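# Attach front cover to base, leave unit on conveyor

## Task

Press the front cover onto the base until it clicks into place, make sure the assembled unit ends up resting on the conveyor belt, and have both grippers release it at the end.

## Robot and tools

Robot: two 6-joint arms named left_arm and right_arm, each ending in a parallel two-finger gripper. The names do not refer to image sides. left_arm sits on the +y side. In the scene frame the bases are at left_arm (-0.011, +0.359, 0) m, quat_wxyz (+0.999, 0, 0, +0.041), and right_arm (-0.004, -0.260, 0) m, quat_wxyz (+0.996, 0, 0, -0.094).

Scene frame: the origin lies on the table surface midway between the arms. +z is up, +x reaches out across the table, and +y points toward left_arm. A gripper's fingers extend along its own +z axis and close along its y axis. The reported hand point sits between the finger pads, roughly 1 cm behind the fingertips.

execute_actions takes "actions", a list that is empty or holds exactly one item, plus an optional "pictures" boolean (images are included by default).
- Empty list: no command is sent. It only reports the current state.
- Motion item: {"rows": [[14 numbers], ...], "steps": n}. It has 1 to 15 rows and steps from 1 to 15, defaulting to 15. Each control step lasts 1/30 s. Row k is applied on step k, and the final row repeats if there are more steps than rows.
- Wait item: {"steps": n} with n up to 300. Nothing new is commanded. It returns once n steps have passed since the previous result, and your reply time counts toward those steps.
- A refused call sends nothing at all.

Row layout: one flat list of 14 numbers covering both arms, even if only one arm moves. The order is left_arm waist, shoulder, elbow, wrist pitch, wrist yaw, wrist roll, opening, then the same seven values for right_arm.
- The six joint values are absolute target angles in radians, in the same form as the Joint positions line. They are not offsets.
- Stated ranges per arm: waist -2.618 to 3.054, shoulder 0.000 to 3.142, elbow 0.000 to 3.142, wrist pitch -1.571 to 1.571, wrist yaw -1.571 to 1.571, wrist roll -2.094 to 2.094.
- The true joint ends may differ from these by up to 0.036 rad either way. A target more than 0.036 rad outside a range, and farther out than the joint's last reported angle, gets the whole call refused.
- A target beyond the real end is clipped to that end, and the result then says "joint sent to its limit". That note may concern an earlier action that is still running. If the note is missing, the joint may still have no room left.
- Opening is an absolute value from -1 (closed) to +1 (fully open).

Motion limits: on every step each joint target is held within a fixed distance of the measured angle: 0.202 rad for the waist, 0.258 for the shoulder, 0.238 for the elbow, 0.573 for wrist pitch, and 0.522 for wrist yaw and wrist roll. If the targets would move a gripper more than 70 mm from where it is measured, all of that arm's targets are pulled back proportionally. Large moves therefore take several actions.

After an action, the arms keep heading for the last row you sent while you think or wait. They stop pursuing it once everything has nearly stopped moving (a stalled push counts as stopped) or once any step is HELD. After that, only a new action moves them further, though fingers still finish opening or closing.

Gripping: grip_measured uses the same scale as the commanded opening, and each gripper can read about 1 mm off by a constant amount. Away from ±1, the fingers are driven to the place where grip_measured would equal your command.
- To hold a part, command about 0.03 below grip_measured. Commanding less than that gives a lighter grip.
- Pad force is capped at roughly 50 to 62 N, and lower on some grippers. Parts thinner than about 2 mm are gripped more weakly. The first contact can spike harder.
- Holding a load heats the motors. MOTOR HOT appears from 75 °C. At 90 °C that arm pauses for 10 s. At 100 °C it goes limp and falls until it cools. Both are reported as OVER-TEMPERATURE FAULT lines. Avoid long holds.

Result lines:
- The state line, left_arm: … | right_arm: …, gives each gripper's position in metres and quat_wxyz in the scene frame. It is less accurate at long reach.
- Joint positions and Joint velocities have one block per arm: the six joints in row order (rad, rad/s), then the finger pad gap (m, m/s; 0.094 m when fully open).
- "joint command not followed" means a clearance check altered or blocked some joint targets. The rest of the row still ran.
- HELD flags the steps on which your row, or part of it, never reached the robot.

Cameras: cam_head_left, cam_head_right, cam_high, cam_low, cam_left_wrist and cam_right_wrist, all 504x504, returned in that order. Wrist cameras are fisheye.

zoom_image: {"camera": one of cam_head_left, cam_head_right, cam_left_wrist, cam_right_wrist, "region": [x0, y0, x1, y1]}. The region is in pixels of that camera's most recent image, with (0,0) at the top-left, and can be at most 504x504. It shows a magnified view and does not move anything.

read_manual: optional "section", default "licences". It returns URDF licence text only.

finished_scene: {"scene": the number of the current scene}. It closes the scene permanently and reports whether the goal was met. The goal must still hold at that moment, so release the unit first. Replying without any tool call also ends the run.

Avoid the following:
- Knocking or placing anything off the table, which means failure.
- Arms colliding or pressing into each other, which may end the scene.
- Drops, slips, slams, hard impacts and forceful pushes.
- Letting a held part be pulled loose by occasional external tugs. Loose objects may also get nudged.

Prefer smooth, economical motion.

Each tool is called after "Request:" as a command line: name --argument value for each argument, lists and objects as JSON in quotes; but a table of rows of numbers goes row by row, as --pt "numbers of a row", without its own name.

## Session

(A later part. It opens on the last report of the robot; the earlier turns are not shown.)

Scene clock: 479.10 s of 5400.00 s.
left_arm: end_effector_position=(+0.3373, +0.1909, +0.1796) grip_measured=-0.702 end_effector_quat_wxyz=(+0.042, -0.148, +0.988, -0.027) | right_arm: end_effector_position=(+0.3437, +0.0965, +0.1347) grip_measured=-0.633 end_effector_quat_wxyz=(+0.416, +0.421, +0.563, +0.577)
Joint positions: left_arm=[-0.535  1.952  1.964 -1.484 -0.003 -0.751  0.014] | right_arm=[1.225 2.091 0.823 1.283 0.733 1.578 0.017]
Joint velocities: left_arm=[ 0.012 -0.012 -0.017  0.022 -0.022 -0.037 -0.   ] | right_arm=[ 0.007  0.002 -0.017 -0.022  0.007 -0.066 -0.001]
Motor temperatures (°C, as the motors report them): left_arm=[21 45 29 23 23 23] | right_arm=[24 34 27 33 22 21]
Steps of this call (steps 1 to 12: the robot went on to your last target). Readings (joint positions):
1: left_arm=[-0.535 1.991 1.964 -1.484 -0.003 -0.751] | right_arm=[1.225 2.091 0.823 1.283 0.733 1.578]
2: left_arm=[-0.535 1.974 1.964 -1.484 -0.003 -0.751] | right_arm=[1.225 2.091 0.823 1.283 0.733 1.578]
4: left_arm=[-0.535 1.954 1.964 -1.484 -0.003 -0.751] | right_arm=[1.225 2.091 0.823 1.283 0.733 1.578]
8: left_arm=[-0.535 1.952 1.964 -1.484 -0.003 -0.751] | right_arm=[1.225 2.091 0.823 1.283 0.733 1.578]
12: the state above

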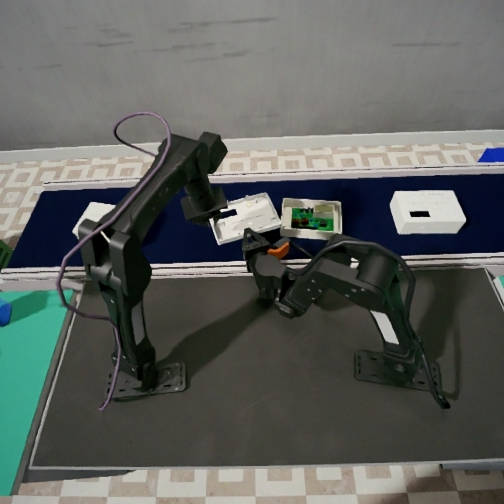

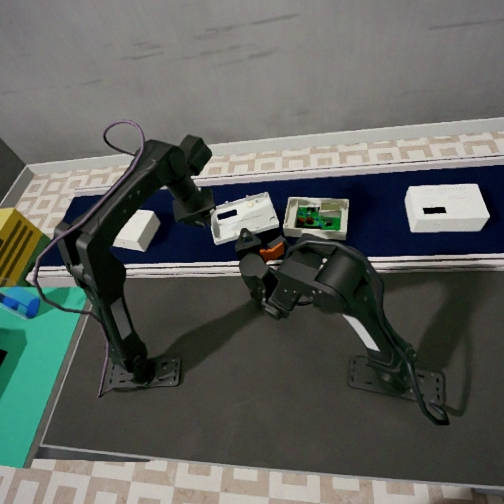

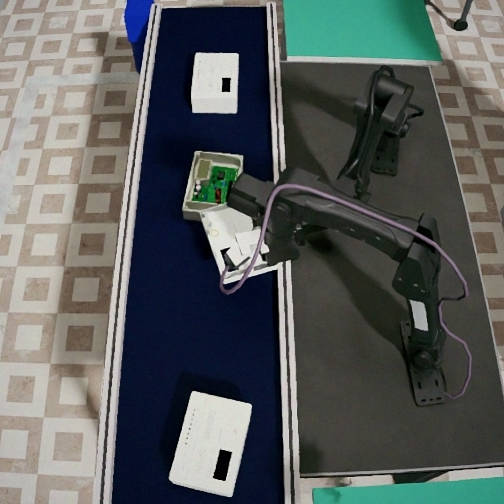

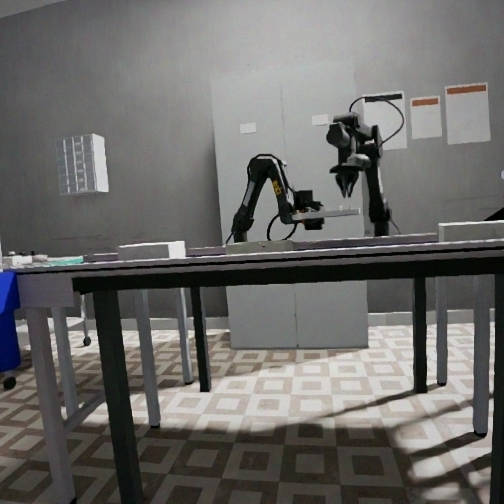

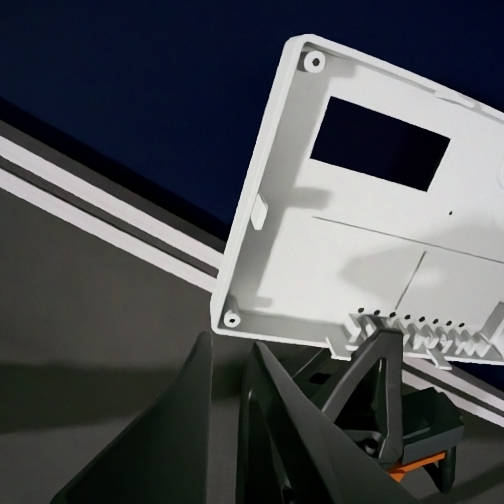

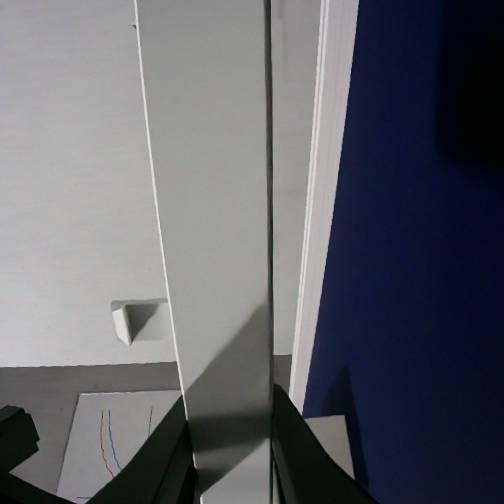

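Request:
execute_actions --actions '[{"rows": [[-0.51,1.93,1.94,-1.47,0,-0.72,-0.7, 1.219,2.07,0.81,1.27,0.726,1.571,-0.68],[-0.48,1.91,1.92,-1.45,0,-0.68,-0.7, 1.219,2.06,0.81,1.26,0.726,1.571,-0.68],[-0.45,1.89,1.90,-1.43,0,-0.64,-0.7, 1.219,2.05,0.81,1.25,0.726,1.571,-0.68],[-0.42,1.87,1.88,-1.41,0,-0.60,-0.7, 1.219,2.04,0.81,1.24,0.726,1.571,-0.68],[-0.39,1.85,1.86,-1.39,0,-0.56,-0.7, 1.219,2.03,0.81,1.23,0.726,1.571,-0.68],[-0.36,1.83,1.84,-1.37,0,-0.52,-0.7, 1.219,2.02,0.81,1.22,0.726,1.571,-0.68],[-0.33,1.81,1.82,-1.35,0,-0.48,-0.7, 1.219,2.01,0.81,1.21,0.726,1.571,-0.68],[-0.30,1.79,1.80,-1.33,0,-0.44,-0.7, 1.219,2.0,0.81,1.20,0.726,1.571,-0.68],[-0.27,1.77,1.78,-1.31,0,-0.40,-0.7, 1.219,1.99,0.81,1.19,0.726,1.571,-0.68],[-0.24,1.75,1.76,-1.29,0,-0.36,-0.7, 1.219,1.98,0.81,1.18,0.726,1.571,-0.68],[-0.21,1.73,1.74,-1.27,0,-0.32,-0.7, 1.219,1.97,0.81,1.17,0.726,1.571,-0.68],[-0.18,1.71,1.72,-1.25,0,-0.28,-0.7, 1.219,1.96,0.81,1.16,0.726,1.571,-0.68],[-0.15,1.70,1.71,-1.24,0,-0.25,-0.7, 1.219,1.95,0.81,1.15,0.726,1.571,-0.68],[-0.13,1.70,1.70,-1.23,0,-0.22,-0.7, 1.219,1.94,0.81,1.14,0.726,1.571,-0.68],[-0.12,1.70,1.70,-1.23,0,-0.20,-0.7, 1.219,1.93,0.81,1.13,0.726,1.571,-0.68]], "steps": 15}]' --pictures false

Request:
execute_actions --actions '[{"rows": [[-0.12,1.70,1.70,-1.23,0,-0.20,-0.7, 1.219,1.93,0.81,1.13,0.726,1.55,-0.68],[-0.12,1.70,1.70,-1.23,0,-0.20,-0.7, 1.219,1.93,0.81,1.13,0.726,1.51,-0.68],[-0.12,1.70,1.70,-1.23,0,-0.20,-0.7, 1.219,1.93,0.81,1.13,0.726,1.46,-0.68],[-0.12,1.70,1.70,-1.23,0,-0.20,-0.7, 1.219,1.93,0.81,1.13,0.726,1.40,-0.68],[-0.12,1.70,1.70,-1.23,0,-0.20,-0.7, 1.219,1.93,0.81,1.13,0.726,1.33,-0.68],[-0.12,1.70,1.70,-1.23,0,-0.20,-0.7, 1.219,1.93,0.81,1.13,0.726,1.26,-0.68],[-0.12,1.70,1.70,-1.23,0,-0.20,-0.7, 1.219,1.93,0.81,1.13,0.726,1.19,-0.68],[-0.12,1.70,1.70,-1.23,0,-0.20,-0.7, 1.219,1.93,0.81,1.13,0.726,1.12,-0.68],[-0.12,1.70,1.70,-1.23,0,-0.20,-0.7, 1.219,1.93,0.81,1.13,0.726,1.05,-0.68],[-0.12,1.70,1.70,-1.23,0,-0.20,-0.7, 1.219,1.93,0.81,1.13,0.726,0.98,-0.68],[-0.12,1.70,1.70,-1.23,0,-0.20,-0.7, 1.219,1.93,0.81,1.13,0.726,0.91,-0.68],[-0.12,1.70,1.70,-1.23,0,-0.20,-0.7, 1.219,1.93,0.81,1.13,0.726,0.84,-0.68],[-0.12,1.70,1.70,-1.23,0,-0.20,-0.7, 1.219,1.93,0.81,1.13,0.726,0.77,-0.68],[-0.12,1.70,1.70,-1.23,0,-0.20,-0.7, 1.219,1.93,0.81,1.13,0.726,0.70,-0.68],[-0.12,1.70,1.70,-1.23,0,-0.20,-0.7, 1.219,1.93,0.81,1.13,0.726,0.63,-0.68]], "steps": 15}]' --pictures false

Request:
execute_actions --actions '[{"rows": [[-0.12,1.70,1.70,-1.23,0,-0.20,-0.7, 1.219,1.93,0.81,1.13,0.726,0.56,-0.68],[-0.12,1.70,1.70,-1.23,0,-0.20,-0.7, 1.219,1.93,0.81,1.13,0.726,0.49,-0.68],[-0.12,1.70,1.70,-1.23,0,-0.20,-0.7, 1.219,1.93,0.81,1.13,0.726,0.42,-0.68],[-0.12,1.70,1.70,-1.23,0,-0.20,-0.7, 1.219,1.93,0.81,1.13,0.726,0.35,-0.68],[-0.12,1.70,1.70,-1.23,0,-0.20,-0.7, 1.219,1.93,0.81,1.13,0.726,0.28,-0.68],[-0.12,1.70,1.70,-1.23,0,-0.20,-0.7, 1.219,1.93,0.81,1.13,0.726,0.21,-0.68],[-0.12,1.70,1.70,-1.23,0,-0.20,-0.7, 1.219,1.93,0.81,1.13,0.726,0.14,-0.68],[-0.12,1.70,1.70,-1.23,0,-0.20,-0.7, 1.219,1.93,0.81,1.13,0.726,0.07,-0.68],[-0.12,1.70,1.70,-1.23,0,-0.20,-0.7, 1.219,1.93,0.81,1.13,0.726,0.0,-0.68],[-0.12,1.70,1.70,-1.23,0,-0.20,-0.7, 1.219,1.93,0.81,1.13,0.726,-0.07,-0.68],[-0.12,1.70,1.70,-1.23,0,-0.20,-0.7, 1.219,1.93,0.81,1.13,0.726,-0.14,-0.68],[-0.12,1.70,1.70,-1.23,0,-0.20,-0.7, 1.219,1.93,0.81,1.13,0.726,-0.21,-0.68],[-0.12,1.70,1.70,-1.23,0,-0.20,-0.7, 1.219,1.93,0.81,1.13,0.726,-0.28,-0.68],[-0.12,1.70,1.70,-1.23,0,-0.20,-0.7, 1.219,1.93,0.81,1.13,0.726,-0.35,-0.68],[-0.12,1.70,1.70,-1.23,0,-0.20,-0.7, 1.219,1.93,0.81,1.13,0.726,-0.42,-0.68]], "steps": 15}]' --pictures false

Request:
execute_actions --actions '[{"rows": [[-0.12,1.70,1.70,-1.23,0,-0.20,-0.7, 1.219,1.93,0.81,1.13,0.726,-0.50,-0.68],[-0.12,1.70,1.70,-1.23,0,-0.20,-0.7, 1.219,1.93,0.81,1.13,0.726,-0.58,-0.68],[-0.12,1.70,1.70,-1.23,0,-0.20,-0.7, 1.219,1.93,0.81,1.13,0.726,-0.66,-0.68],[-0.12,1.70,1.70,-1.23,0,-0.20,-0.7, 1.219,1.93,0.81,1.13,0.726,-0.74,-0.68],[-0.12,1.70,1.70,-1.23,0,-0.20,-0.7, 1.219,1.93,0.81,1.13,0.726,-0.82,-0.68],[-0.12,1.70,1.70,-1.23,0,-0.20,-0.7, 1.219,1.93,0.81,1.13,0.726,-0.90,-0.68],[-0.12,1.70,1.70,-1.23,0,-0.20,-0.7, 1.219,1.93,0.81,1.13,0.726,-0.98,-0.68],[-0.12,1.70,1.70,-1.23,0,-0.20,-0.7, 1.219,1.93,0.81,1.13,0.726,-1.06,-0.68],[-0.12,1.70,1.70,-1.23,0,-0.20,-0.7, 1.219,1.93,0.81,1.13,0.726,-1.14,-0.68],[-0.12,1.70,1.70,-1.23,0,-0.20,-0.7, 1.219,1.93,0.81,1.13,0.726,-1.22,-0.68],[-0.12,1.70,1.70,-1.23,0,-0.20,-0.7, 1.219,1.93,0.81,1.13,0.726,-1.30,-0.68],[-0.12,1.70,1.70,-1.23,0,-0.20,-0.7, 1.219,1.93,0.81,1.13,0.726,-1.38,-0.68],[-0.12,1.70,1.70,-1.23,0,-0.20,-0.7, 1.219,1.93,0.81,1.13,0.726,-1.46,-0.68],[-0.12,1.70,1.70,-1.23,0,-0.20,-0.7, 1.219,1.93,0.81,1.13,0.726,-1.52,-0.68],[-0.12,1.70,1.70,-1.23,0,-0.20,-0.7, 1.219,1.93,0.81,1.13,0.726,-1.571,-0.68]], "steps": 15}]' --pictures false

Request:
execute_actions --actions '[{"steps": 20}]'

Scene clock: 531.53 s of 5400.00 s.
left_arm: end_effector_position=(+0.3628, +0.3343, +0.2033) grip_measured=-0.702 end_effector_quat_wxyz=(+0.141, -0.134, +0.980, -0.030) | right_arm: end_effector_position=(+0.3421, +0.0940, +0.1624) grip_measured=-0.633 end_effector_quat_wxyz=(+0.416, +0.421, +0.566, +0.574)
Joint positions: left_arm=[-0.149  1.721  1.728 -1.289  0.002 -0.34   0.014] | right_arm=[1.225 1.979 0.823 1.164 0.733 1.578 0.017]
Joint velocities: left_arm=[ 0.637 -0.295 -0.188  0.3   -0.051  0.916  0.001] | right_arm=[ 0.002 -0.315  0.002 -0.212  0.022  0.037  0.   ]
Motor temperatures (°C, as the motors report them): left_arm=[21 42 29 23 23 23] | right_arm=[24 34 27 34 22 21]
Steps of this call (steps 1 to 30: the robot went on to your last target; steps 31 to 90: nothing new was sent; then 48.93 s passed at rest; steps 91 to 105: all 15 steps of this action). Readings (joint positions):
91: left_arm=[-0.534 1.952 1.963 -1.483 -0.003 -0.747] | right_arm=[1.225 2.091 0.823 1.281 0.733 1.578]
92: left_arm=[-0.529 1.948 1.956 -1.476 -0.001 -0.737] | right_arm=[1.225 2.091 0.823 1.277 0.733 1.578]
94: left_arm=[-0.500 1.930 1.923 -1.455 0.005 -0.699] | right_arm=[1.225 2.089 0.823 1.264 0.733 1.578]
98: left_arm=[-0.369 1.861 1.841 -1.399 0.007 -0.584] | right_arm=[1.225 2.061 0.823 1.220 0.733 1.578]
105: the state above

Scene clock: 532.03 s of 5400.00 s.
left_arm: end_effector_position=(+0.3715, +0.3473, +0.2059) grip_measured=-0.702 end_effector_quat_wxyz=(+0.165, -0.087, +0.982, -0.020) | right_arm: end_effector_position=(+0.3416, +0.0931, +0.1648) grip_measured=-0.632 end_effector_quat_wxyz=(+0.577, +0.214, +0.676, +0.404)
Joint positions: left_arm=[-0.115  1.711  1.713 -1.239 -0.001 -0.21   0.014] | right_arm=[1.225 1.957 0.823 1.125 0.733 0.923 0.017]
Joint velocities: left_arm=[ 0.002  0.012  0.002  0.022 -0.007  0.051 -0.001] | right_arm=[-0.027 -0.012  0.002 -0.066  0.007 -1.912 -0.001]
Motor temperatures (°C, as the motors report them): left_arm=[21 42 29 23 23 23] | right_arm=[24 34 27 34 22 21]
Steps of this call (steps 1 to 15: all 15 steps of this action). Readings (joint positions):
1: left_arm=[-0.131 1.714 1.724 -1.280 0.000 -0.313] | right_arm=[1.225 1.970 0.823 1.157 0.733 1.576]
2: left_arm=[-0.120 1.711 1.722 -1.272 -0.001 -0.292] | right_arm=[1.225 1.963 0.823 1.153 0.733 1.567]
4: left_arm=[-0.115 1.711 1.719 -1.258 -0.002 -0.261] | right_arm=[1.225 1.957 0.823 1.148 0.733 1.526]
8: left_arm=[-0.115 1.711 1.713 -1.246 -0.001 -0.228] | right_arm=[1.225 1.957 0.823 1.134 0.733 1.354]
15: the state above

Scene clock: 532.53 s of 5400.00 s.
left_arm: end_effector_position=(+0.3720, +0.3473, +0.2060) grip_measured=-0.702 end_effector_quat_wxyz=(+0.166, -0.085, +0.982, -0.019) | right_arm: end_effector_position=(+0.3415, +0.0931, +0.1638) grip_measured=-0.631 end_effector_quat_wxyz=(+0.701, -0.152, +0.694, +0.062)
Joint positions: left_arm=[-0.115  1.711  1.713 -1.238 -0.001 -0.206  0.014] | right_arm=[ 1.225  1.957  0.823  1.12   0.733 -0.117  0.017]
Joint velocities: left_arm=[ 0.002  0.007 -0.007  0.007 -0.007 -0.066 -0.   ] | right_arm=[-0.007 -0.002  0.012 -0.037 -0.051 -2.059 -0.001]
Motor temperatures (°C, as the motors report them): left_arm=[21 42 29 23 23 23] | right_arm=[24 34 27 34 22 21]
Steps of this call (steps 1 to 15: all 15 steps of this action). Readings (joint positions):
1: left_arm=[-0.115 1.711 1.713 -1.239 -0.001 -0.209] | right_arm=[1.225 1.957 0.823 1.124 0.733 0.856]
2: left_arm=[-0.115 1.711 1.713 -1.239 -0.001 -0.208] | right_arm=[1.225 1.957 0.823 1.124 0.733 0.788]
4: left_arm=[-0.115 1.711 1.713 -1.238 -0.001 -0.207] | right_arm=[1.225 1.957 0.823 1.123 0.733 0.651]
8: left_arm=[-0.115 1.711 1.713 -1.238 -0.001 -0.206] | right_arm=[1.225 1.957 0.823 1.122 0.733 0.374]
15: the state above

Scene clock: 533.03 s of 5400.00 s.
left_arm: end_effector_position=(+0.3720, +0.3473, +0.2060) grip_measured=-0.702 end_effector_quat_wxyz=(+0.166, -0.085, +0.982, -0.019) | right_arm: end_effector_position=(+0.3415, +0.0932, +0.1627) grip_measured=-0.631 end_effector_quat_wxyz=(+0.620, -0.508, +0.499, -0.330)
Joint positions: left_arm=[-0.115  1.711  1.713 -1.238 -0.001 -0.206  0.014] | right_arm=[ 1.225  1.957  0.823  1.114  0.732 -1.271  0.017]
Joint velocities: left_arm=[-0.002 -0.002 -0.007 -0.007  0.007 -0.007  0.001] | right_arm=[-0.022 -0.002 -0.002 -0.095  0.037 -2.117 -0.   ]
Motor temperatures (°C, as the motors report them): left_arm=[21 42 29 23 23 23] | right_arm=[24 34 27 34 22 21]
Steps of this call (steps 1 to 15: all 15 steps of this action). Readings (joint positions):
1: left_arm=[-0.115 1.711 1.713 -1.238 -0.001 -0.206] | right_arm=[1.225 1.957 0.823 1.119 0.732 -0.189]
2: left_arm=[-0.115 1.711 1.713 -1.238 -0.001 -0.206] | right_arm=[1.225 1.957 0.823 1.119 0.732 -0.262]
4: left_arm=[-0.115 1.711 1.713 -1.238 -0.001 -0.206] | right_arm=[1.225 1.957 0.823 1.118 0.732 -0.413]
8: left_arm=[-0.115 1.711 1.713 -1.238 -0.001 -0.206] | right_arm=[1.225 1.957 0.823 1.117 0.732 -0.725]
15: the state above

Scene clock: 533.70 s of 5400.00 s.
left_arm: end_effector_position=(+0.3720, +0.3473, +0.2060) grip_measured=-0.702 end_effector_quat_wxyz=(+0.166, -0.085, +0.982, -0.019) | right_arm: end_effector_position=(+0.3415, +0.0931, +0.1624) grip_measured=-0.631 end_effector_quat_wxyz=(+0.563, -0.577, +0.418, -0.418)
Joint positions: left_arm=[-0.115  1.711  1.713 -1.238 -0.001 -0.205  0.014] | right_arm=[ 1.225  1.957  0.823  1.113  0.732 -1.569  0.017]
Joint velocities: left_arm=[-0.007 -0.002  0.012  0.022  0.022 -0.022  0.   ] | right_arm=[-0.007  0.002 -0.027 -0.037  0.007 -0.007  0.   ]
Motor temperatures (°C, as the motors report them): left_arm=[21 42 29 23 23 23] | right_arm=[24 34 27 34 22 21]
Steps of this call (steps 1 to 20: the robot went on to your last target). Readings (joint positions):
1: left_arm=[-0.115 1.711 1.713 -1.238 -0.001 -0.205] | right_arm=[1.225 1.957 0.823 1.114 0.732 -1.332]
2: left_arm=[-0.115 1.711 1.713 -1.238 -0.001 -0.205] | right_arm=[1.225 1.957 0.823 1.114 0.732 -1.381]
4: left_arm=[-0.115 1.711 1.713 -1.238 -0.001 -0.205] | right_arm=[1.225 1.957 0.823 1.113 0.732 -1.450]
8: left_arm=[-0.115 1.711 1.713 -1.238 -0.001 -0.205] | right_arm=[1.225 1.957 0.823 1.113 0.732 -1.523]
20: the state above

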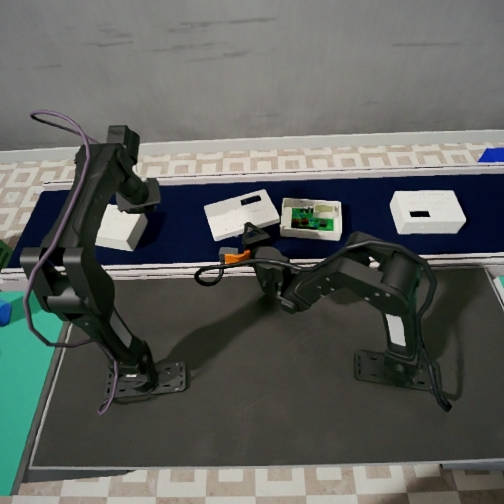

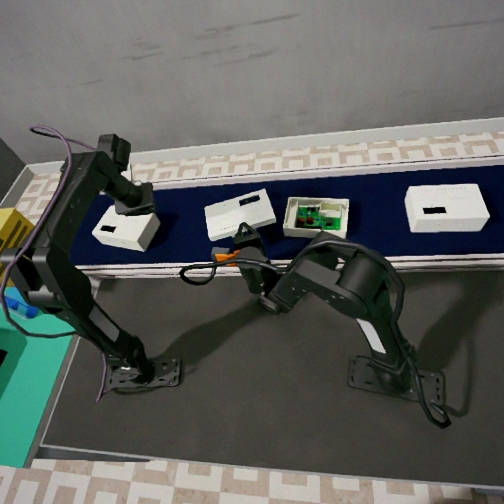

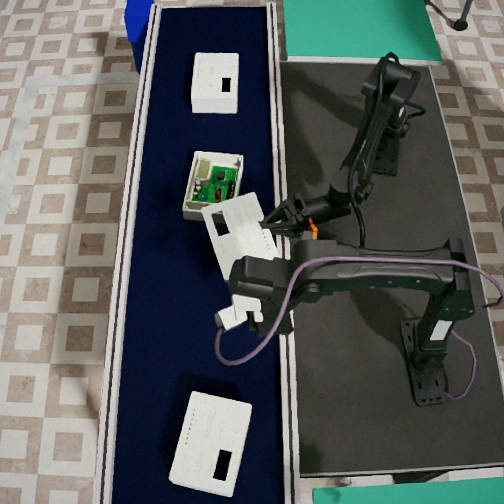

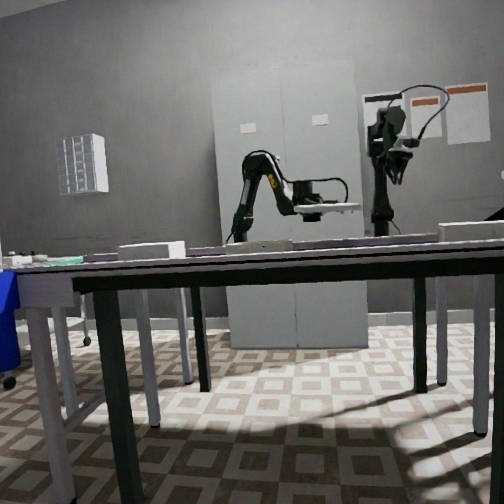

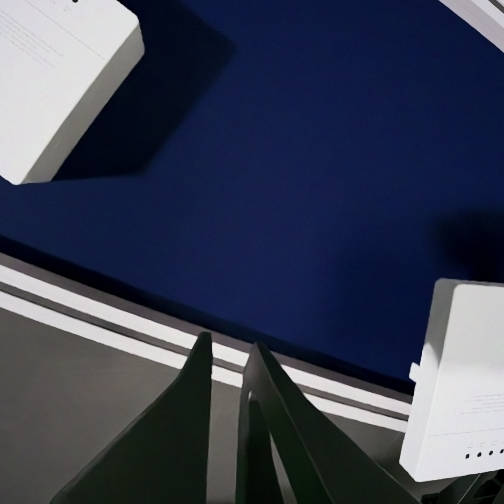

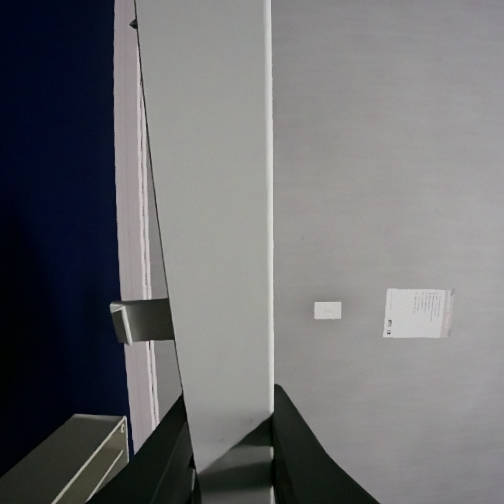

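Request:
execute_actions --actions '[{"rows": [[-0.12,1.70,1.70,-1.23,0,-0.20,-0.7, 1.21,1.96,0.80,1.14,0.74,-1.571,-0.68],[-0.12,1.70,1.70,-1.23,0,-0.20,-0.7, 1.197,1.97,0.79,1.16,0.755,-1.571,-0.68],[-0.12,1.70,1.70,-1.23,0,-0.20,-0.7, 1.183,1.98,0.78,1.18,0.77,-1.571,-0.68],[-0.12,1.70,1.70,-1.23,0,-0.20,-0.7, 1.169,1.99,0.77,1.20,0.785,-1.571,-0.68],[-0.12,1.70,1.70,-1.23,0,-0.20,-0.7, 1.155,2.0,0.76,1.22,0.80,-1.571,-0.68],[-0.12,1.70,1.70,-1.23,0,-0.20,-0.7, 1.141,2.01,0.75,1.24,0.815,-1.571,-0.68],[-0.12,1.70,1.70,-1.23,0,-0.20,-0.7, 1.127,2.02,0.74,1.26,0.83,-1.571,-0.68],[-0.12,1.70,1.70,-1.23,0,-0.20,-0.7, 1.113,2.03,0.73,1.28,0.845,-1.571,-0.68],[-0.12,1.70,1.70,-1.23,0,-0.20,-0.7, 1.099,2.04,0.72,1.30,0.86,-1.571,-0.68],[-0.12,1.70,1.70,-1.23,0,-0.20,-0.7, 1.085,2.05,0.71,1.32,0.875,-1.571,-0.68],[-0.12,1.70,1.70,-1.23,0,-0.20,-0.7, 1.071,2.06,0.70,1.34,0.89,-1.571,-0.68],[-0.12,1.70,1.70,-1.23,0,-0.20,-0.7, 1.057,2.07,0.69,1.36,0.905,-1.571,-0.68],[-0.12,1.70,1.70,-1.23,0,-0.20,-0.7, 1.043,2.075,0.685,1.38,0.92,-1.571,-0.68],[-0.12,1.70,1.70,-1.23,0,-0.20,-0.7, 1.029,2.08,0.68,1.39,0.932,-1.571,-0.68],[-0.12,1.70,1.70,-1.23,0,-0.20,-0.7, 1.017,2.08,0.68,1.40,0.94,-1.571,-0.68]], "steps": 15}]' --pictures false

Request:
execute_actions --actions '[{"steps": 20}]'

Scene clock: 603.00 s of 5400.00 s.
left_arm: end_effector_position=(+0.3720, +0.3473, +0.2060) grip_measured=-0.702 end_effector_quat_wxyz=(+0.166, -0.085, +0.982, -0.019) | right_arm: end_effector_position=(+0.3838, -0.0209, +0.1013) grip_measured=-0.631 end_effector_quat_wxyz=(-0.459, +0.529, -0.501, +0.508)
Joint positions: left_arm=[-0.115  1.711  1.713 -1.238 -0.001 -0.205  0.014] | right_arm=[ 1.043  2.077  0.691  1.288  0.877 -1.573  0.017]
Joint velocities: left_arm=[-0.002 -0.007 -0.027 -0.022 -0.051  0.007 -0.001] | right_arm=[-0.383  0.168 -0.159  0.3    0.374 -0.022  0.   ]
Motor temperatures (°C, as the motors report them): left_arm=[21 41 30 25 23 23] | right_arm=[24 37 27 35 22 21]
Steps of this call (steps 1 to 30: the robot went on to your last target; steps 31 to 90: nothing new was sent; then 65.80 s passed at rest; steps 91 to 105: all 15 steps of this action). Readings (joint positions):
91: left_arm=[-0.115 1.711 1.713 -1.238 -0.001 -0.205] | right_arm=[1.224 1.957 0.821 1.113 0.732 -1.572]
92: left_arm=[-0.115 1.711 1.713 -1.238 -0.001 -0.205] | right_arm=[1.222 1.957 0.817 1.116 0.732 -1.572]
94: left_arm=[-0.115 1.711 1.713 -1.238 -0.001 -0.205] | right_arm=[1.209 1.962 0.801 1.134 0.738 -1.572]
98: left_arm=[-0.115 1.711 1.713 -1.238 -0.001 -0.205] | right_arm=[1.150 2.002 0.761 1.187 0.777 -1.572]
105: the state above

Scene clock: 603.67 s of 5400.00 s.
left_arm: end_effector_position=(+0.3720, +0.3473, +0.2060) grip_measured=-0.702 end_effector_quat_wxyz=(+0.166, -0.085, +0.982, -0.019) | right_arm: end_effector_position=(+0.3896, -0.0423, +0.1109) grip_measured=-0.631 end_effector_quat_wxyz=(+0.460, -0.487, +0.523, -0.527)
Joint positions: left_arm=[-0.115  1.711  1.713 -1.238 -0.001 -0.205  0.014] | right_arm=[ 1.013  2.084  0.684  1.363  0.929 -1.573  0.017]
Joint velocities: left_arm=[-0.017 -0.002 -0.007 -0.007  0.066 -0.037  0.   ] | right_arm=[-0.002 -0.002  0.007  0.037  0.022 -0.037 -0.   ]
Motor temperatures (°C, as the motors report them): left_arm=[21 41 30 25 23 23] | right_arm=[24 37 27 35 22 21]
Steps of this call (steps 1 to 20: the robot went on to your last target). Readings (joint positions):
1: left_arm=[-0.115 1.711 1.713 -1.238 -0.001 -0.205] | right_arm=[1.031 2.082 0.687 1.298 0.889 -1.573]
2: left_arm=[-0.115 1.711 1.713 -1.238 -0.001 -0.205] | right_arm=[1.022 2.084 0.685 1.307 0.900 -1.573]
4: left_arm=[-0.115 1.711 1.713 -1.238 -0.001 -0.205] | right_arm=[1.013 2.084 0.684 1.324 0.915 -1.573]
8: left_arm=[-0.115 1.711 1.713 -1.238 -0.001 -0.205] | right_arm=[1.013 2.084 0.684 1.350 0.924 -1.573]
20: the state above

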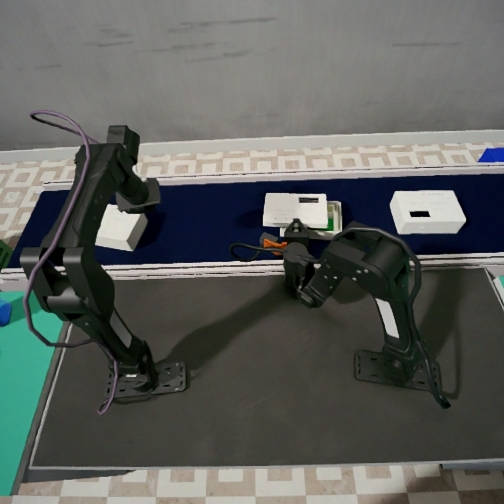

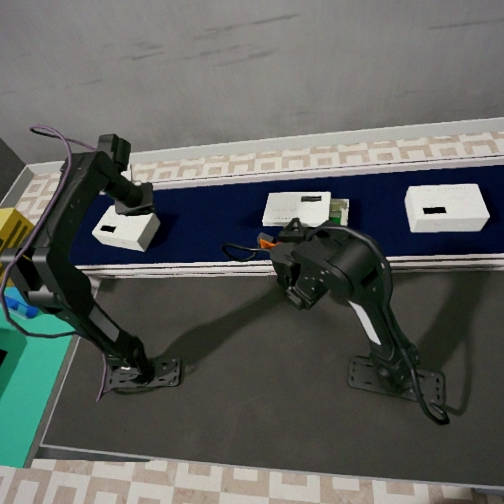

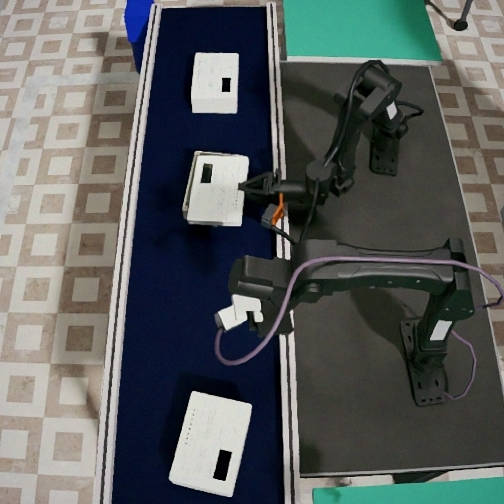

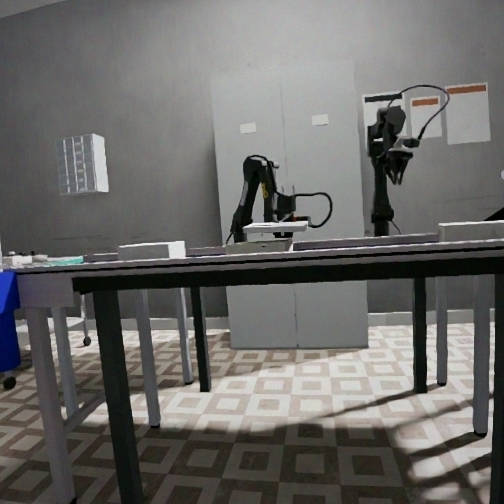

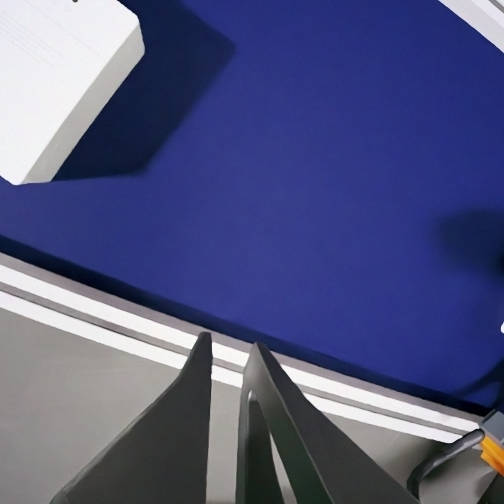

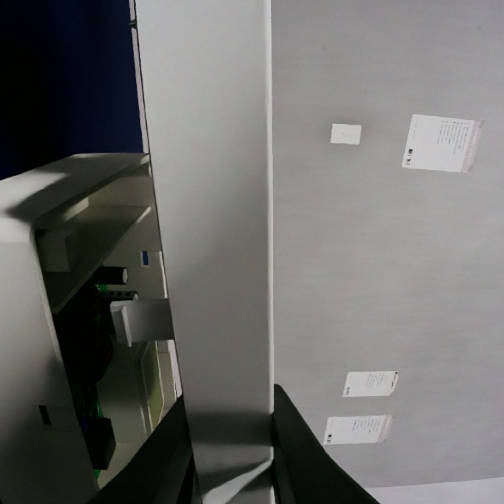

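Request:
zoom_image --camera "cam_low" --region '[200, 190, 340, 260]'

Request:
zoom_image --camera "cam_high" --region '[160, 130, 300, 250]'

Region (200, 190, 340, 260) of cam_low's 504x504 image, scaled by 3.600, with more detail than that image has.

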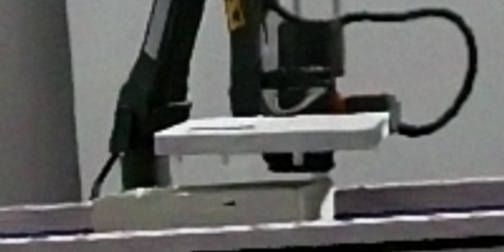

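Region (160, 130, 300, 250) of cam_high's 504x504 image, scaled by 3.600, with more detail than that image has; it fills the top 432 rows of this view, and the rest is white.

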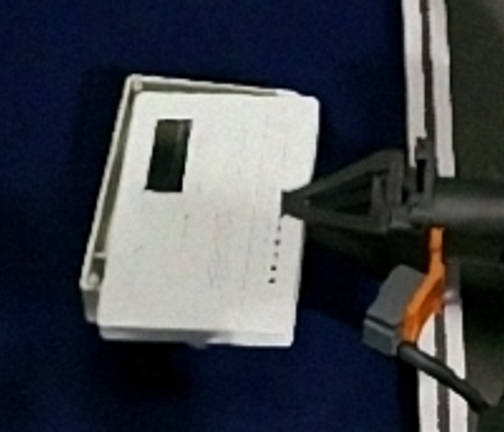

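Request:
execute_actions --actions '[{"rows": [[-0.12,1.70,1.70,-1.23,0,-0.20,-0.7, 1.013,2.05,0.68,1.39,0.93,-1.571,-0.68],[-0.12,1.70,1.70,-1.23,0,-0.20,-0.7, 1.01,2.03,0.68,1.37,0.925,-1.56,-0.68],[-0.12,1.70,1.70,-1.23,0,-0.20,-0.7, 1.003,2.01,0.68,1.33,0.92,-1.54,-0.68],[-0.12,1.70,1.70,-1.23,0,-0.20,-0.7, 0.996,1.99,0.68,1.29,0.915,-1.52,-0.68],[-0.12,1.70,1.70,-1.23,0,-0.20,-0.7, 0.989,1.97,0.68,1.245,0.91,-1.50,-0.68],[-0.12,1.70,1.70,-1.23,0,-0.20,-0.7, 0.982,1.95,0.68,1.20,0.905,-1.48,-0.68],[-0.12,1.70,1.70,-1.23,0,-0.20,-0.7, 0.975,1.93,0.68,1.155,0.90,-1.46,-0.68],[-0.12,1.70,1.70,-1.23,0,-0.20,-0.7, 0.968,1.91,0.68,1.11,0.895,-1.44,-0.68],[-0.12,1.70,1.70,-1.23,0,-0.20,-0.7, 0.961,1.89,0.68,1.065,0.89,-1.42,-0.68],[-0.12,1.70,1.70,-1.23,0,-0.20,-0.7, 0.954,1.87,0.68,1.02,0.885,-1.40,-0.68],[-0.12,1.70,1.70,-1.23,0,-0.20,-0.7, 0.947,1.85,0.68,0.975,0.88,-1.38,-0.68],[-0.12,1.70,1.70,-1.23,0,-0.20,-0.7, 0.94,1.83,0.68,0.93,0.876,-1.36,-0.68],[-0.12,1.70,1.70,-1.23,0,-0.20,-0.7, 0.932,1.81,0.68,0.885,0.872,-1.345,-0.68],[-0.12,1.70,1.70,-1.23,0,-0.20,-0.7, 0.924,1.79,0.68,0.845,0.87,-1.33,-0.68],[-0.12,1.70,1.70,-1.23,0,-0.20,-0.7, 0.917,1.775,0.68,0.815,0.868,-1.322,-0.68]], "steps": 15}]' --pictures false

Request:
execute_actions --actions '[{"steps": 20}]'

Scene clock: 638.70 s of 5400.00 s.
left_arm: end_effector_position=(+0.3720, +0.3473, +0.2060) grip_measured=-0.702 end_effector_quat_wxyz=(+0.166, -0.085, +0.982, -0.019) | right_arm: end_effector_position=(+0.3993, -0.0724, +0.1417) grip_measured=-0.631 end_effector_quat_wxyz=(-0.444, +0.478, -0.573, +0.497)
Joint positions: left_arm=[-0.115  1.711  1.713 -1.238 -0.001 -0.205  0.014] | right_arm=[ 0.936  1.834  0.684  0.971  0.886 -1.398  0.017]
Joint velocities: left_arm=[-0.002 -0.007 -0.027 -0.007 -0.022 -0.007 -0.002] | right_arm=[-0.227 -0.515  0.007 -1.194 -0.095  0.462 -0.001]
Motor temperatures (°C, as the motors report them): left_arm=[21 41 30 25 23 23] | right_arm=[24 36 26 35 22 21]
Steps of this call (steps 1 to 15: the robot went on to your last target; steps 16 to 90: nothing new was sent; then 31.53 s passed at rest; steps 91 to 105: all 15 steps of this action). Readings (joint positions):
91: left_arm=[-0.115 1.711 1.713 -1.238 -0.001 -0.205] | right_arm=[1.013 2.084 0.684 1.364 0.929 -1.573]
92: left_arm=[-0.115 1.711 1.713 -1.238 -0.001 -0.205] | right_arm=[1.013 2.082 0.684 1.361 0.929 -1.573]
94: left_arm=[-0.115 1.711 1.713 -1.238 -0.001 -0.205] | right_arm=[1.012 2.064 0.684 1.334 0.927 -1.564]
98: left_arm=[-0.115 1.711 1.713 -1.238 -0.001 -0.205] | right_arm=[0.992 1.983 0.684 1.229 0.913 -1.516]
105: the state above

Scene clock: 639.37 s of 5400.00 s.
left_arm: end_effector_position=(+0.3720, +0.3473, +0.2060) grip_measured=-0.702 end_effector_quat_wxyz=(+0.166, -0.085, +0.982, -0.019) | right_arm: end_effector_position=(+0.3968, -0.0813, +0.1252) grip_measured=-0.631 end_effector_quat_wxyz=(-0.409, +0.503, -0.588, +0.483)
Joint positions: left_arm=[-0.115  1.711  1.713 -1.238 -0.001 -0.205  0.014] | right_arm=[ 0.92   1.8    0.684  0.805  0.869 -1.335  0.017]
Joint velocities: left_arm=[ 0.012 -0.012 -0.007 -0.037 -0.051 -0.007  0.   ] | right_arm=[ 0.002 -0.012 -0.012 -0.007 -0.022  0.022  0.001]
Motor temperatures (°C, as the motors report them): left_arm=[21 41 30 25 23 23] | right_arm=[24 36 26 35 22 21]
Steps of this call (steps 1 to 20: the robot went on to your last target). Readings (joint positions):
1: left_arm=[-0.115 1.711 1.713 -1.238 -0.001 -0.205] | right_arm=[0.930 1.819 0.684 0.938 0.884 -1.385]
2: left_arm=[-0.115 1.711 1.713 -1.238 -0.001 -0.205] | right_arm=[0.925 1.809 0.684 0.914 0.883 -1.374]
4: left_arm=[-0.115 1.711 1.713 -1.238 -0.001 -0.205] | right_arm=[0.920 1.800 0.684 0.880 0.881 -1.360]
8: left_arm=[-0.115 1.711 1.713 -1.238 -0.001 -0.205] | right_arm=[0.920 1.800 0.684 0.832 0.874 -1.345]
20: the state above

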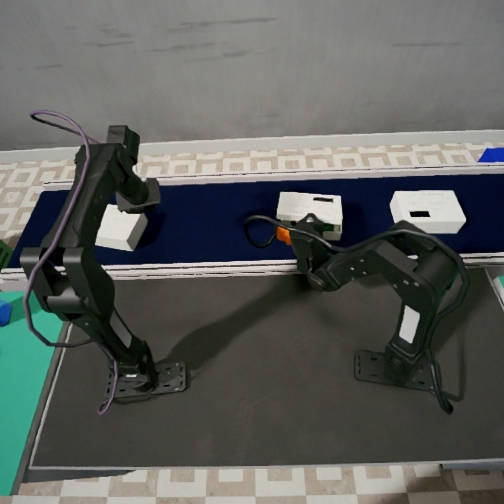

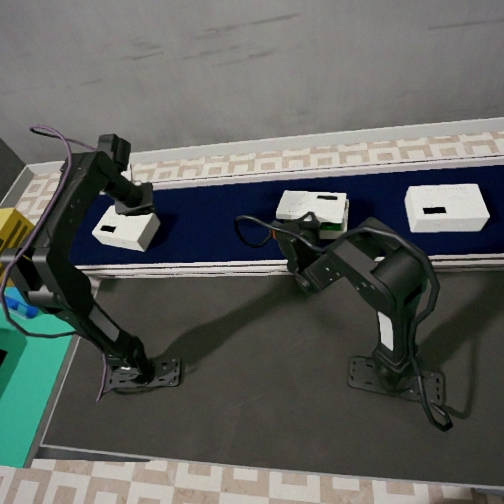

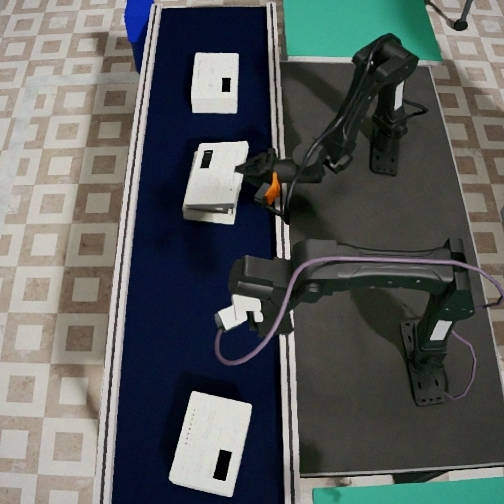

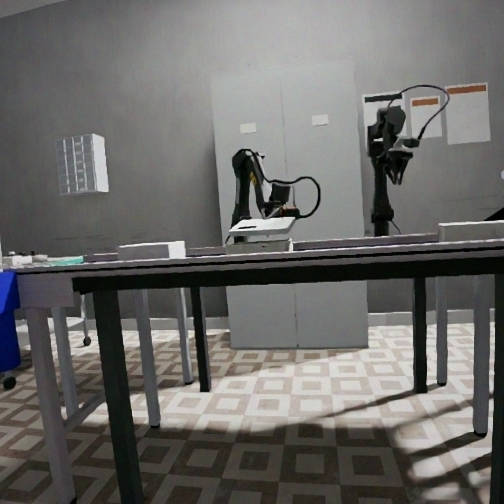

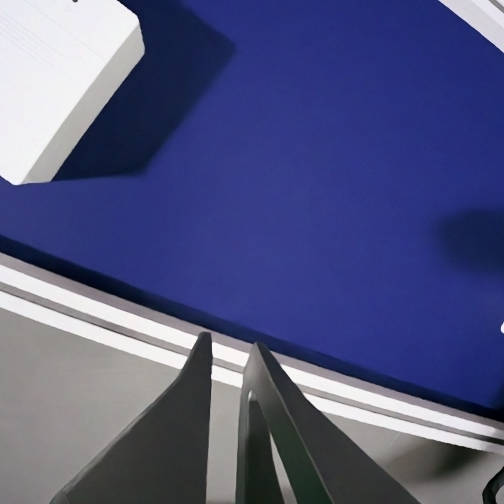

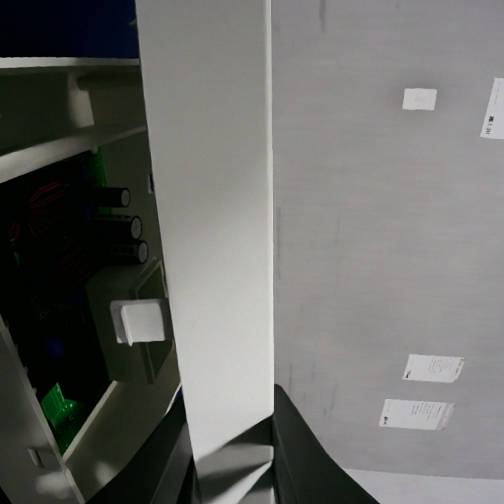

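Request:
zoom_image --camera "cam_low" --region '[200, 190, 340, 260]'

Request:
zoom_image --camera "cam_high" --region '[160, 120, 300, 240]'

Region (200, 190, 340, 260) of cam_low's 504x504 image, scaled by 3.600, with more detail than that image has.

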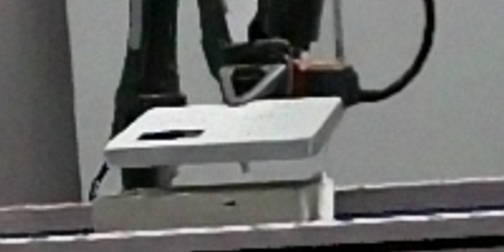

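Region (160, 120, 300, 240) of cam_high's 504x504 image, scaled by 3.600, with more detail than that image has; it fills the top 432 rows of this view, and the rest is white.

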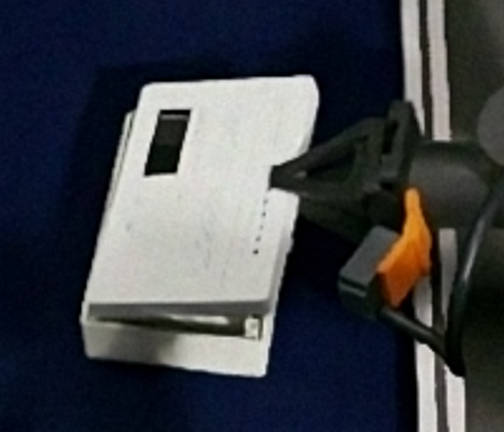

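Request:
execute_actions --actions '[{"rows": [[-0.12,1.70,1.70,-1.23,0,-0.20,-0.7, 0.912,1.80,0.675,0.84,0.865,-1.33,-0.68],[-0.12,1.70,1.70,-1.23,0,-0.20,-0.7, 0.908,1.81,0.67,0.855,0.862,-1.33,-0.68],[-0.12,1.70,1.70,-1.23,0,-0.20,-0.7, 0.904,1.82,0.665,0.87,0.859,-1.33,-0.68],[-0.12,1.70,1.70,-1.23,0,-0.20,-0.7, 0.90,1.826,0.66,0.88,0.856,-1.33,-0.68],[-0.12,1.70,1.70,-1.23,0,-0.20,-0.7, 0.896,1.832,0.655,0.89,0.853,-1.33,-0.68],[-0.12,1.70,1.70,-1.23,0,-0.20,-0.7, 0.893,1.838,0.65,0.90,0.85,-1.33,-0.68],[-0.12,1.70,1.70,-1.23,0,-0.20,-0.7, 0.893,1.844,0.647,0.91,0.848,-1.33,-0.68],[-0.12,1.70,1.70,-1.23,0,-0.20,-0.7, 0.893,1.85,0.645,0.91,0.848,-1.33,-0.68]], "steps": 15}]' --pictures false

Request:
execute_actions --actions '[{"steps": 15}]'

Request:
zoom_image --camera "cam_low" --region '[200, 190, 340, 260]'

Request:
zoom_image --camera "cam_high" --region '[160, 120, 300, 240]'

Scene clock: 663.93 s of 5400.00 s.
left_arm: end_effector_position=(+0.3720, +0.3473, +0.2060) grip_measured=-0.702 end_effector_quat_wxyz=(+0.166, -0.085, +0.982, -0.019) | right_arm: end_effector_position=(+0.3977, -0.0901, +0.1074) grip_measured=-0.631 end_effector_quat_wxyz=(-0.404, +0.504, -0.591, +0.482)
Joint positions: left_arm=[-0.115  1.711  1.713 -1.238 -0.001 -0.205  0.014] | right_arm=[ 0.898  1.847  0.652  0.875  0.851 -1.335  0.017]
Joint velocities: left_arm=[-0.002  0.002 -0.002  0.022 -0.022 -0.022 -0.001] | right_arm=[ 0.007 -0.007  0.002 -0.037 -0.066  0.037 -0.   ]
Motor temperatures (°C, as the motors report them): left_arm=[21 41 30 25 23 23] | right_arm=[24 36 27 35 22 21]
Steps of this call (steps 1 to 15: the robot went on to your last target; steps 16 to 90: nothing new was sent; then 21.07 s passed at rest; steps 91 to 105: all 15 steps of this action). Readings (joint positions):
91: left_arm=[-0.115 1.711 1.713 -1.238 -0.001 -0.205] | right_arm=[0.920 1.800 0.684 0.804 0.868 -1.334]
92: left_arm=[-0.115 1.711 1.713 -1.238 -0.001 -0.205] | right_arm=[0.920 1.800 0.684 0.806 0.867 -1.334]
94: left_arm=[-0.115 1.711 1.713 -1.238 -0.001 -0.205] | right_arm=[0.916 1.804 0.681 0.821 0.863 -1.334]
98: left_arm=[-0.115 1.711 1.713 -1.238 -0.001 -0.205] | right_arm=[0.902 1.828 0.663 0.855 0.856 -1.334]
105: the state above

Scene clock: 664.43 s of 5400.00 s.
left_arm: end_effector_position=(+0.3720, +0.3473, +0.2060) grip_measured=-0.702 end_effector_quat_wxyz=(+0.166, -0.085, +0.982, -0.019) | right_arm: end_effector_position=(+0.3978, -0.0896, +0.1073) grip_measured=-0.631 end_effector_quat_wxyz=(-0.405, +0.505, -0.591, +0.481)
Joint positions: left_arm=[-0.115  1.711  1.713 -1.238 -0.001 -0.205  0.014] | right_arm=[ 0.898  1.847  0.652  0.875  0.848 -1.335  0.017]
Joint velocities: left_arm=[-0.007 -0.002  0.007 -0.037 -0.051  0.066  0.002] | right_arm=[-0.007  0.002 -0.012 -0.037 -0.051 -0.051  0.   ]
Motor temperatures (°C, as the motors report them): left_arm=[21 41 30 25 23 23] | right_arm=[24 36 27 35 22 21]
Steps of this call (steps 1 to 15: the robot went on to your last target). Readings (joint positions):
1: left_arm=[-0.115 1.711 1.713 -1.238 -0.001 -0.205] | right_arm=[0.898 1.847 0.652 0.875 0.851 -1.335]
2: left_arm=[-0.115 1.711 1.713 -1.238 -0.001 -0.205] | right_arm=[0.898 1.847 0.652 0.875 0.850 -1.335]
4: left_arm=[-0.115 1.711 1.713 -1.238 -0.001 -0.205] | right_arm=[0.898 1.847 0.652 0.875 0.849 -1.335]
8: left_arm=[-0.115 1.711 1.713 -1.238 -0.001 -0.205] | right_arm=[0.898 1.847 0.652 0.875 0.848 -1.335]
15: the state above
All arms were judged still, so your last target was given up. Only a new action makes them travel on or press farther. Fingers that are still opening or closing keep moving.

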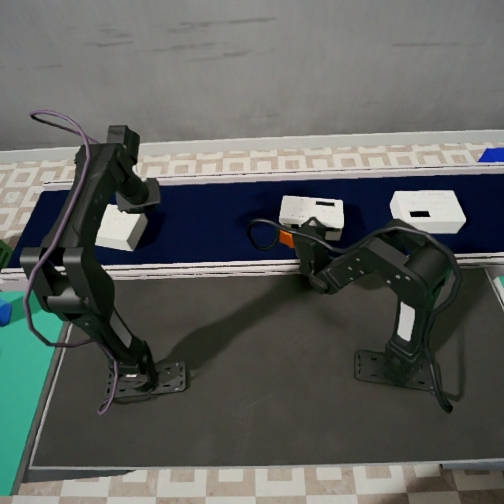

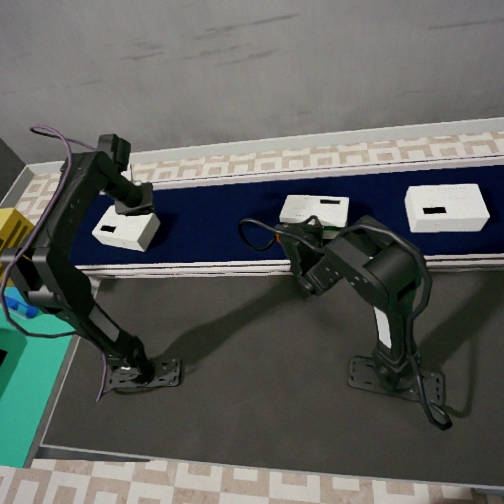

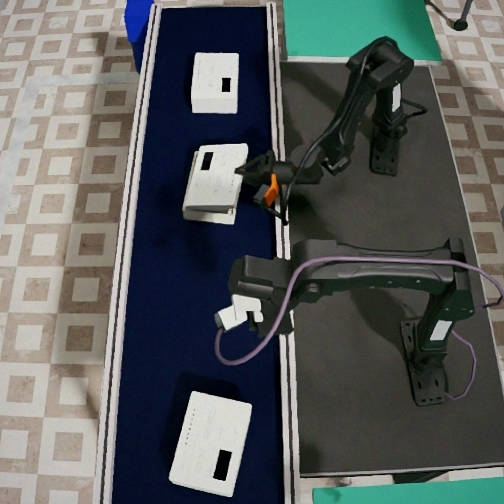

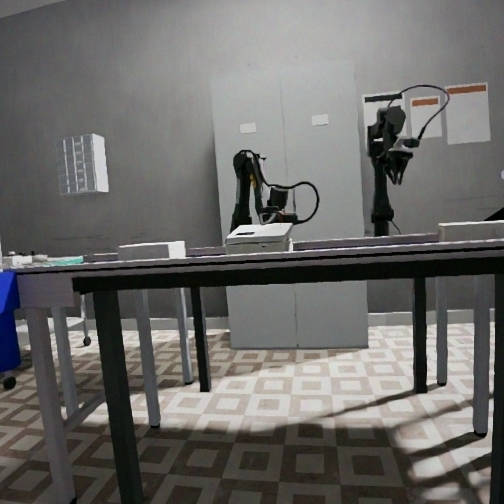

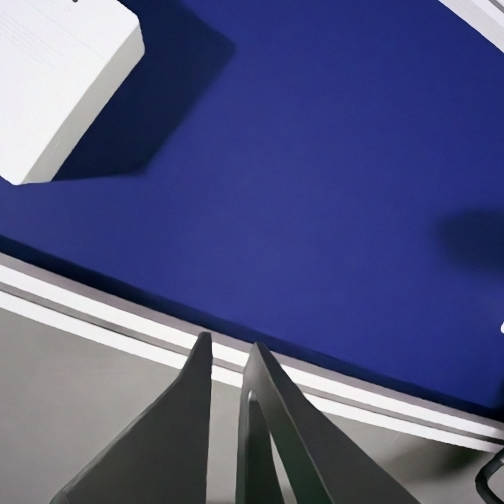

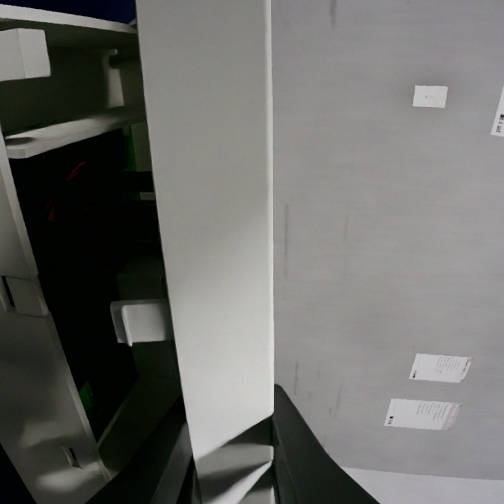

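Region (200, 190, 340, 260) of cam_low's 504x504 image, scaled by 3.600, with more detail than that image has.

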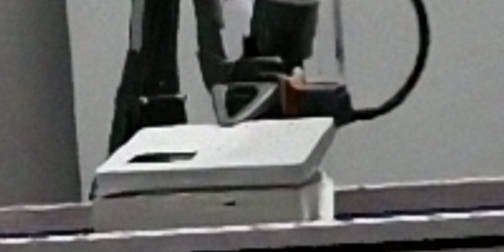

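Region (160, 120, 300, 240) of cam_high's 504x504 image, scaled by 3.600, with more detail than that image has; it fills the top 432 rows of this view, and the rest is white.

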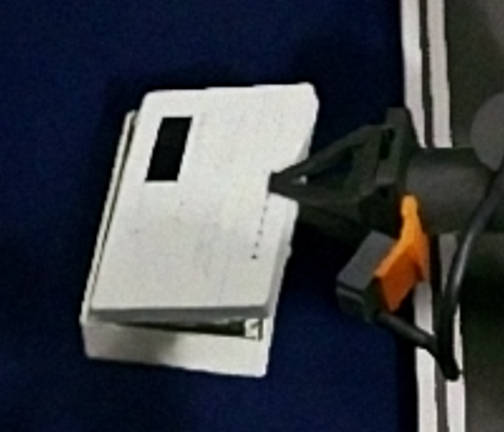

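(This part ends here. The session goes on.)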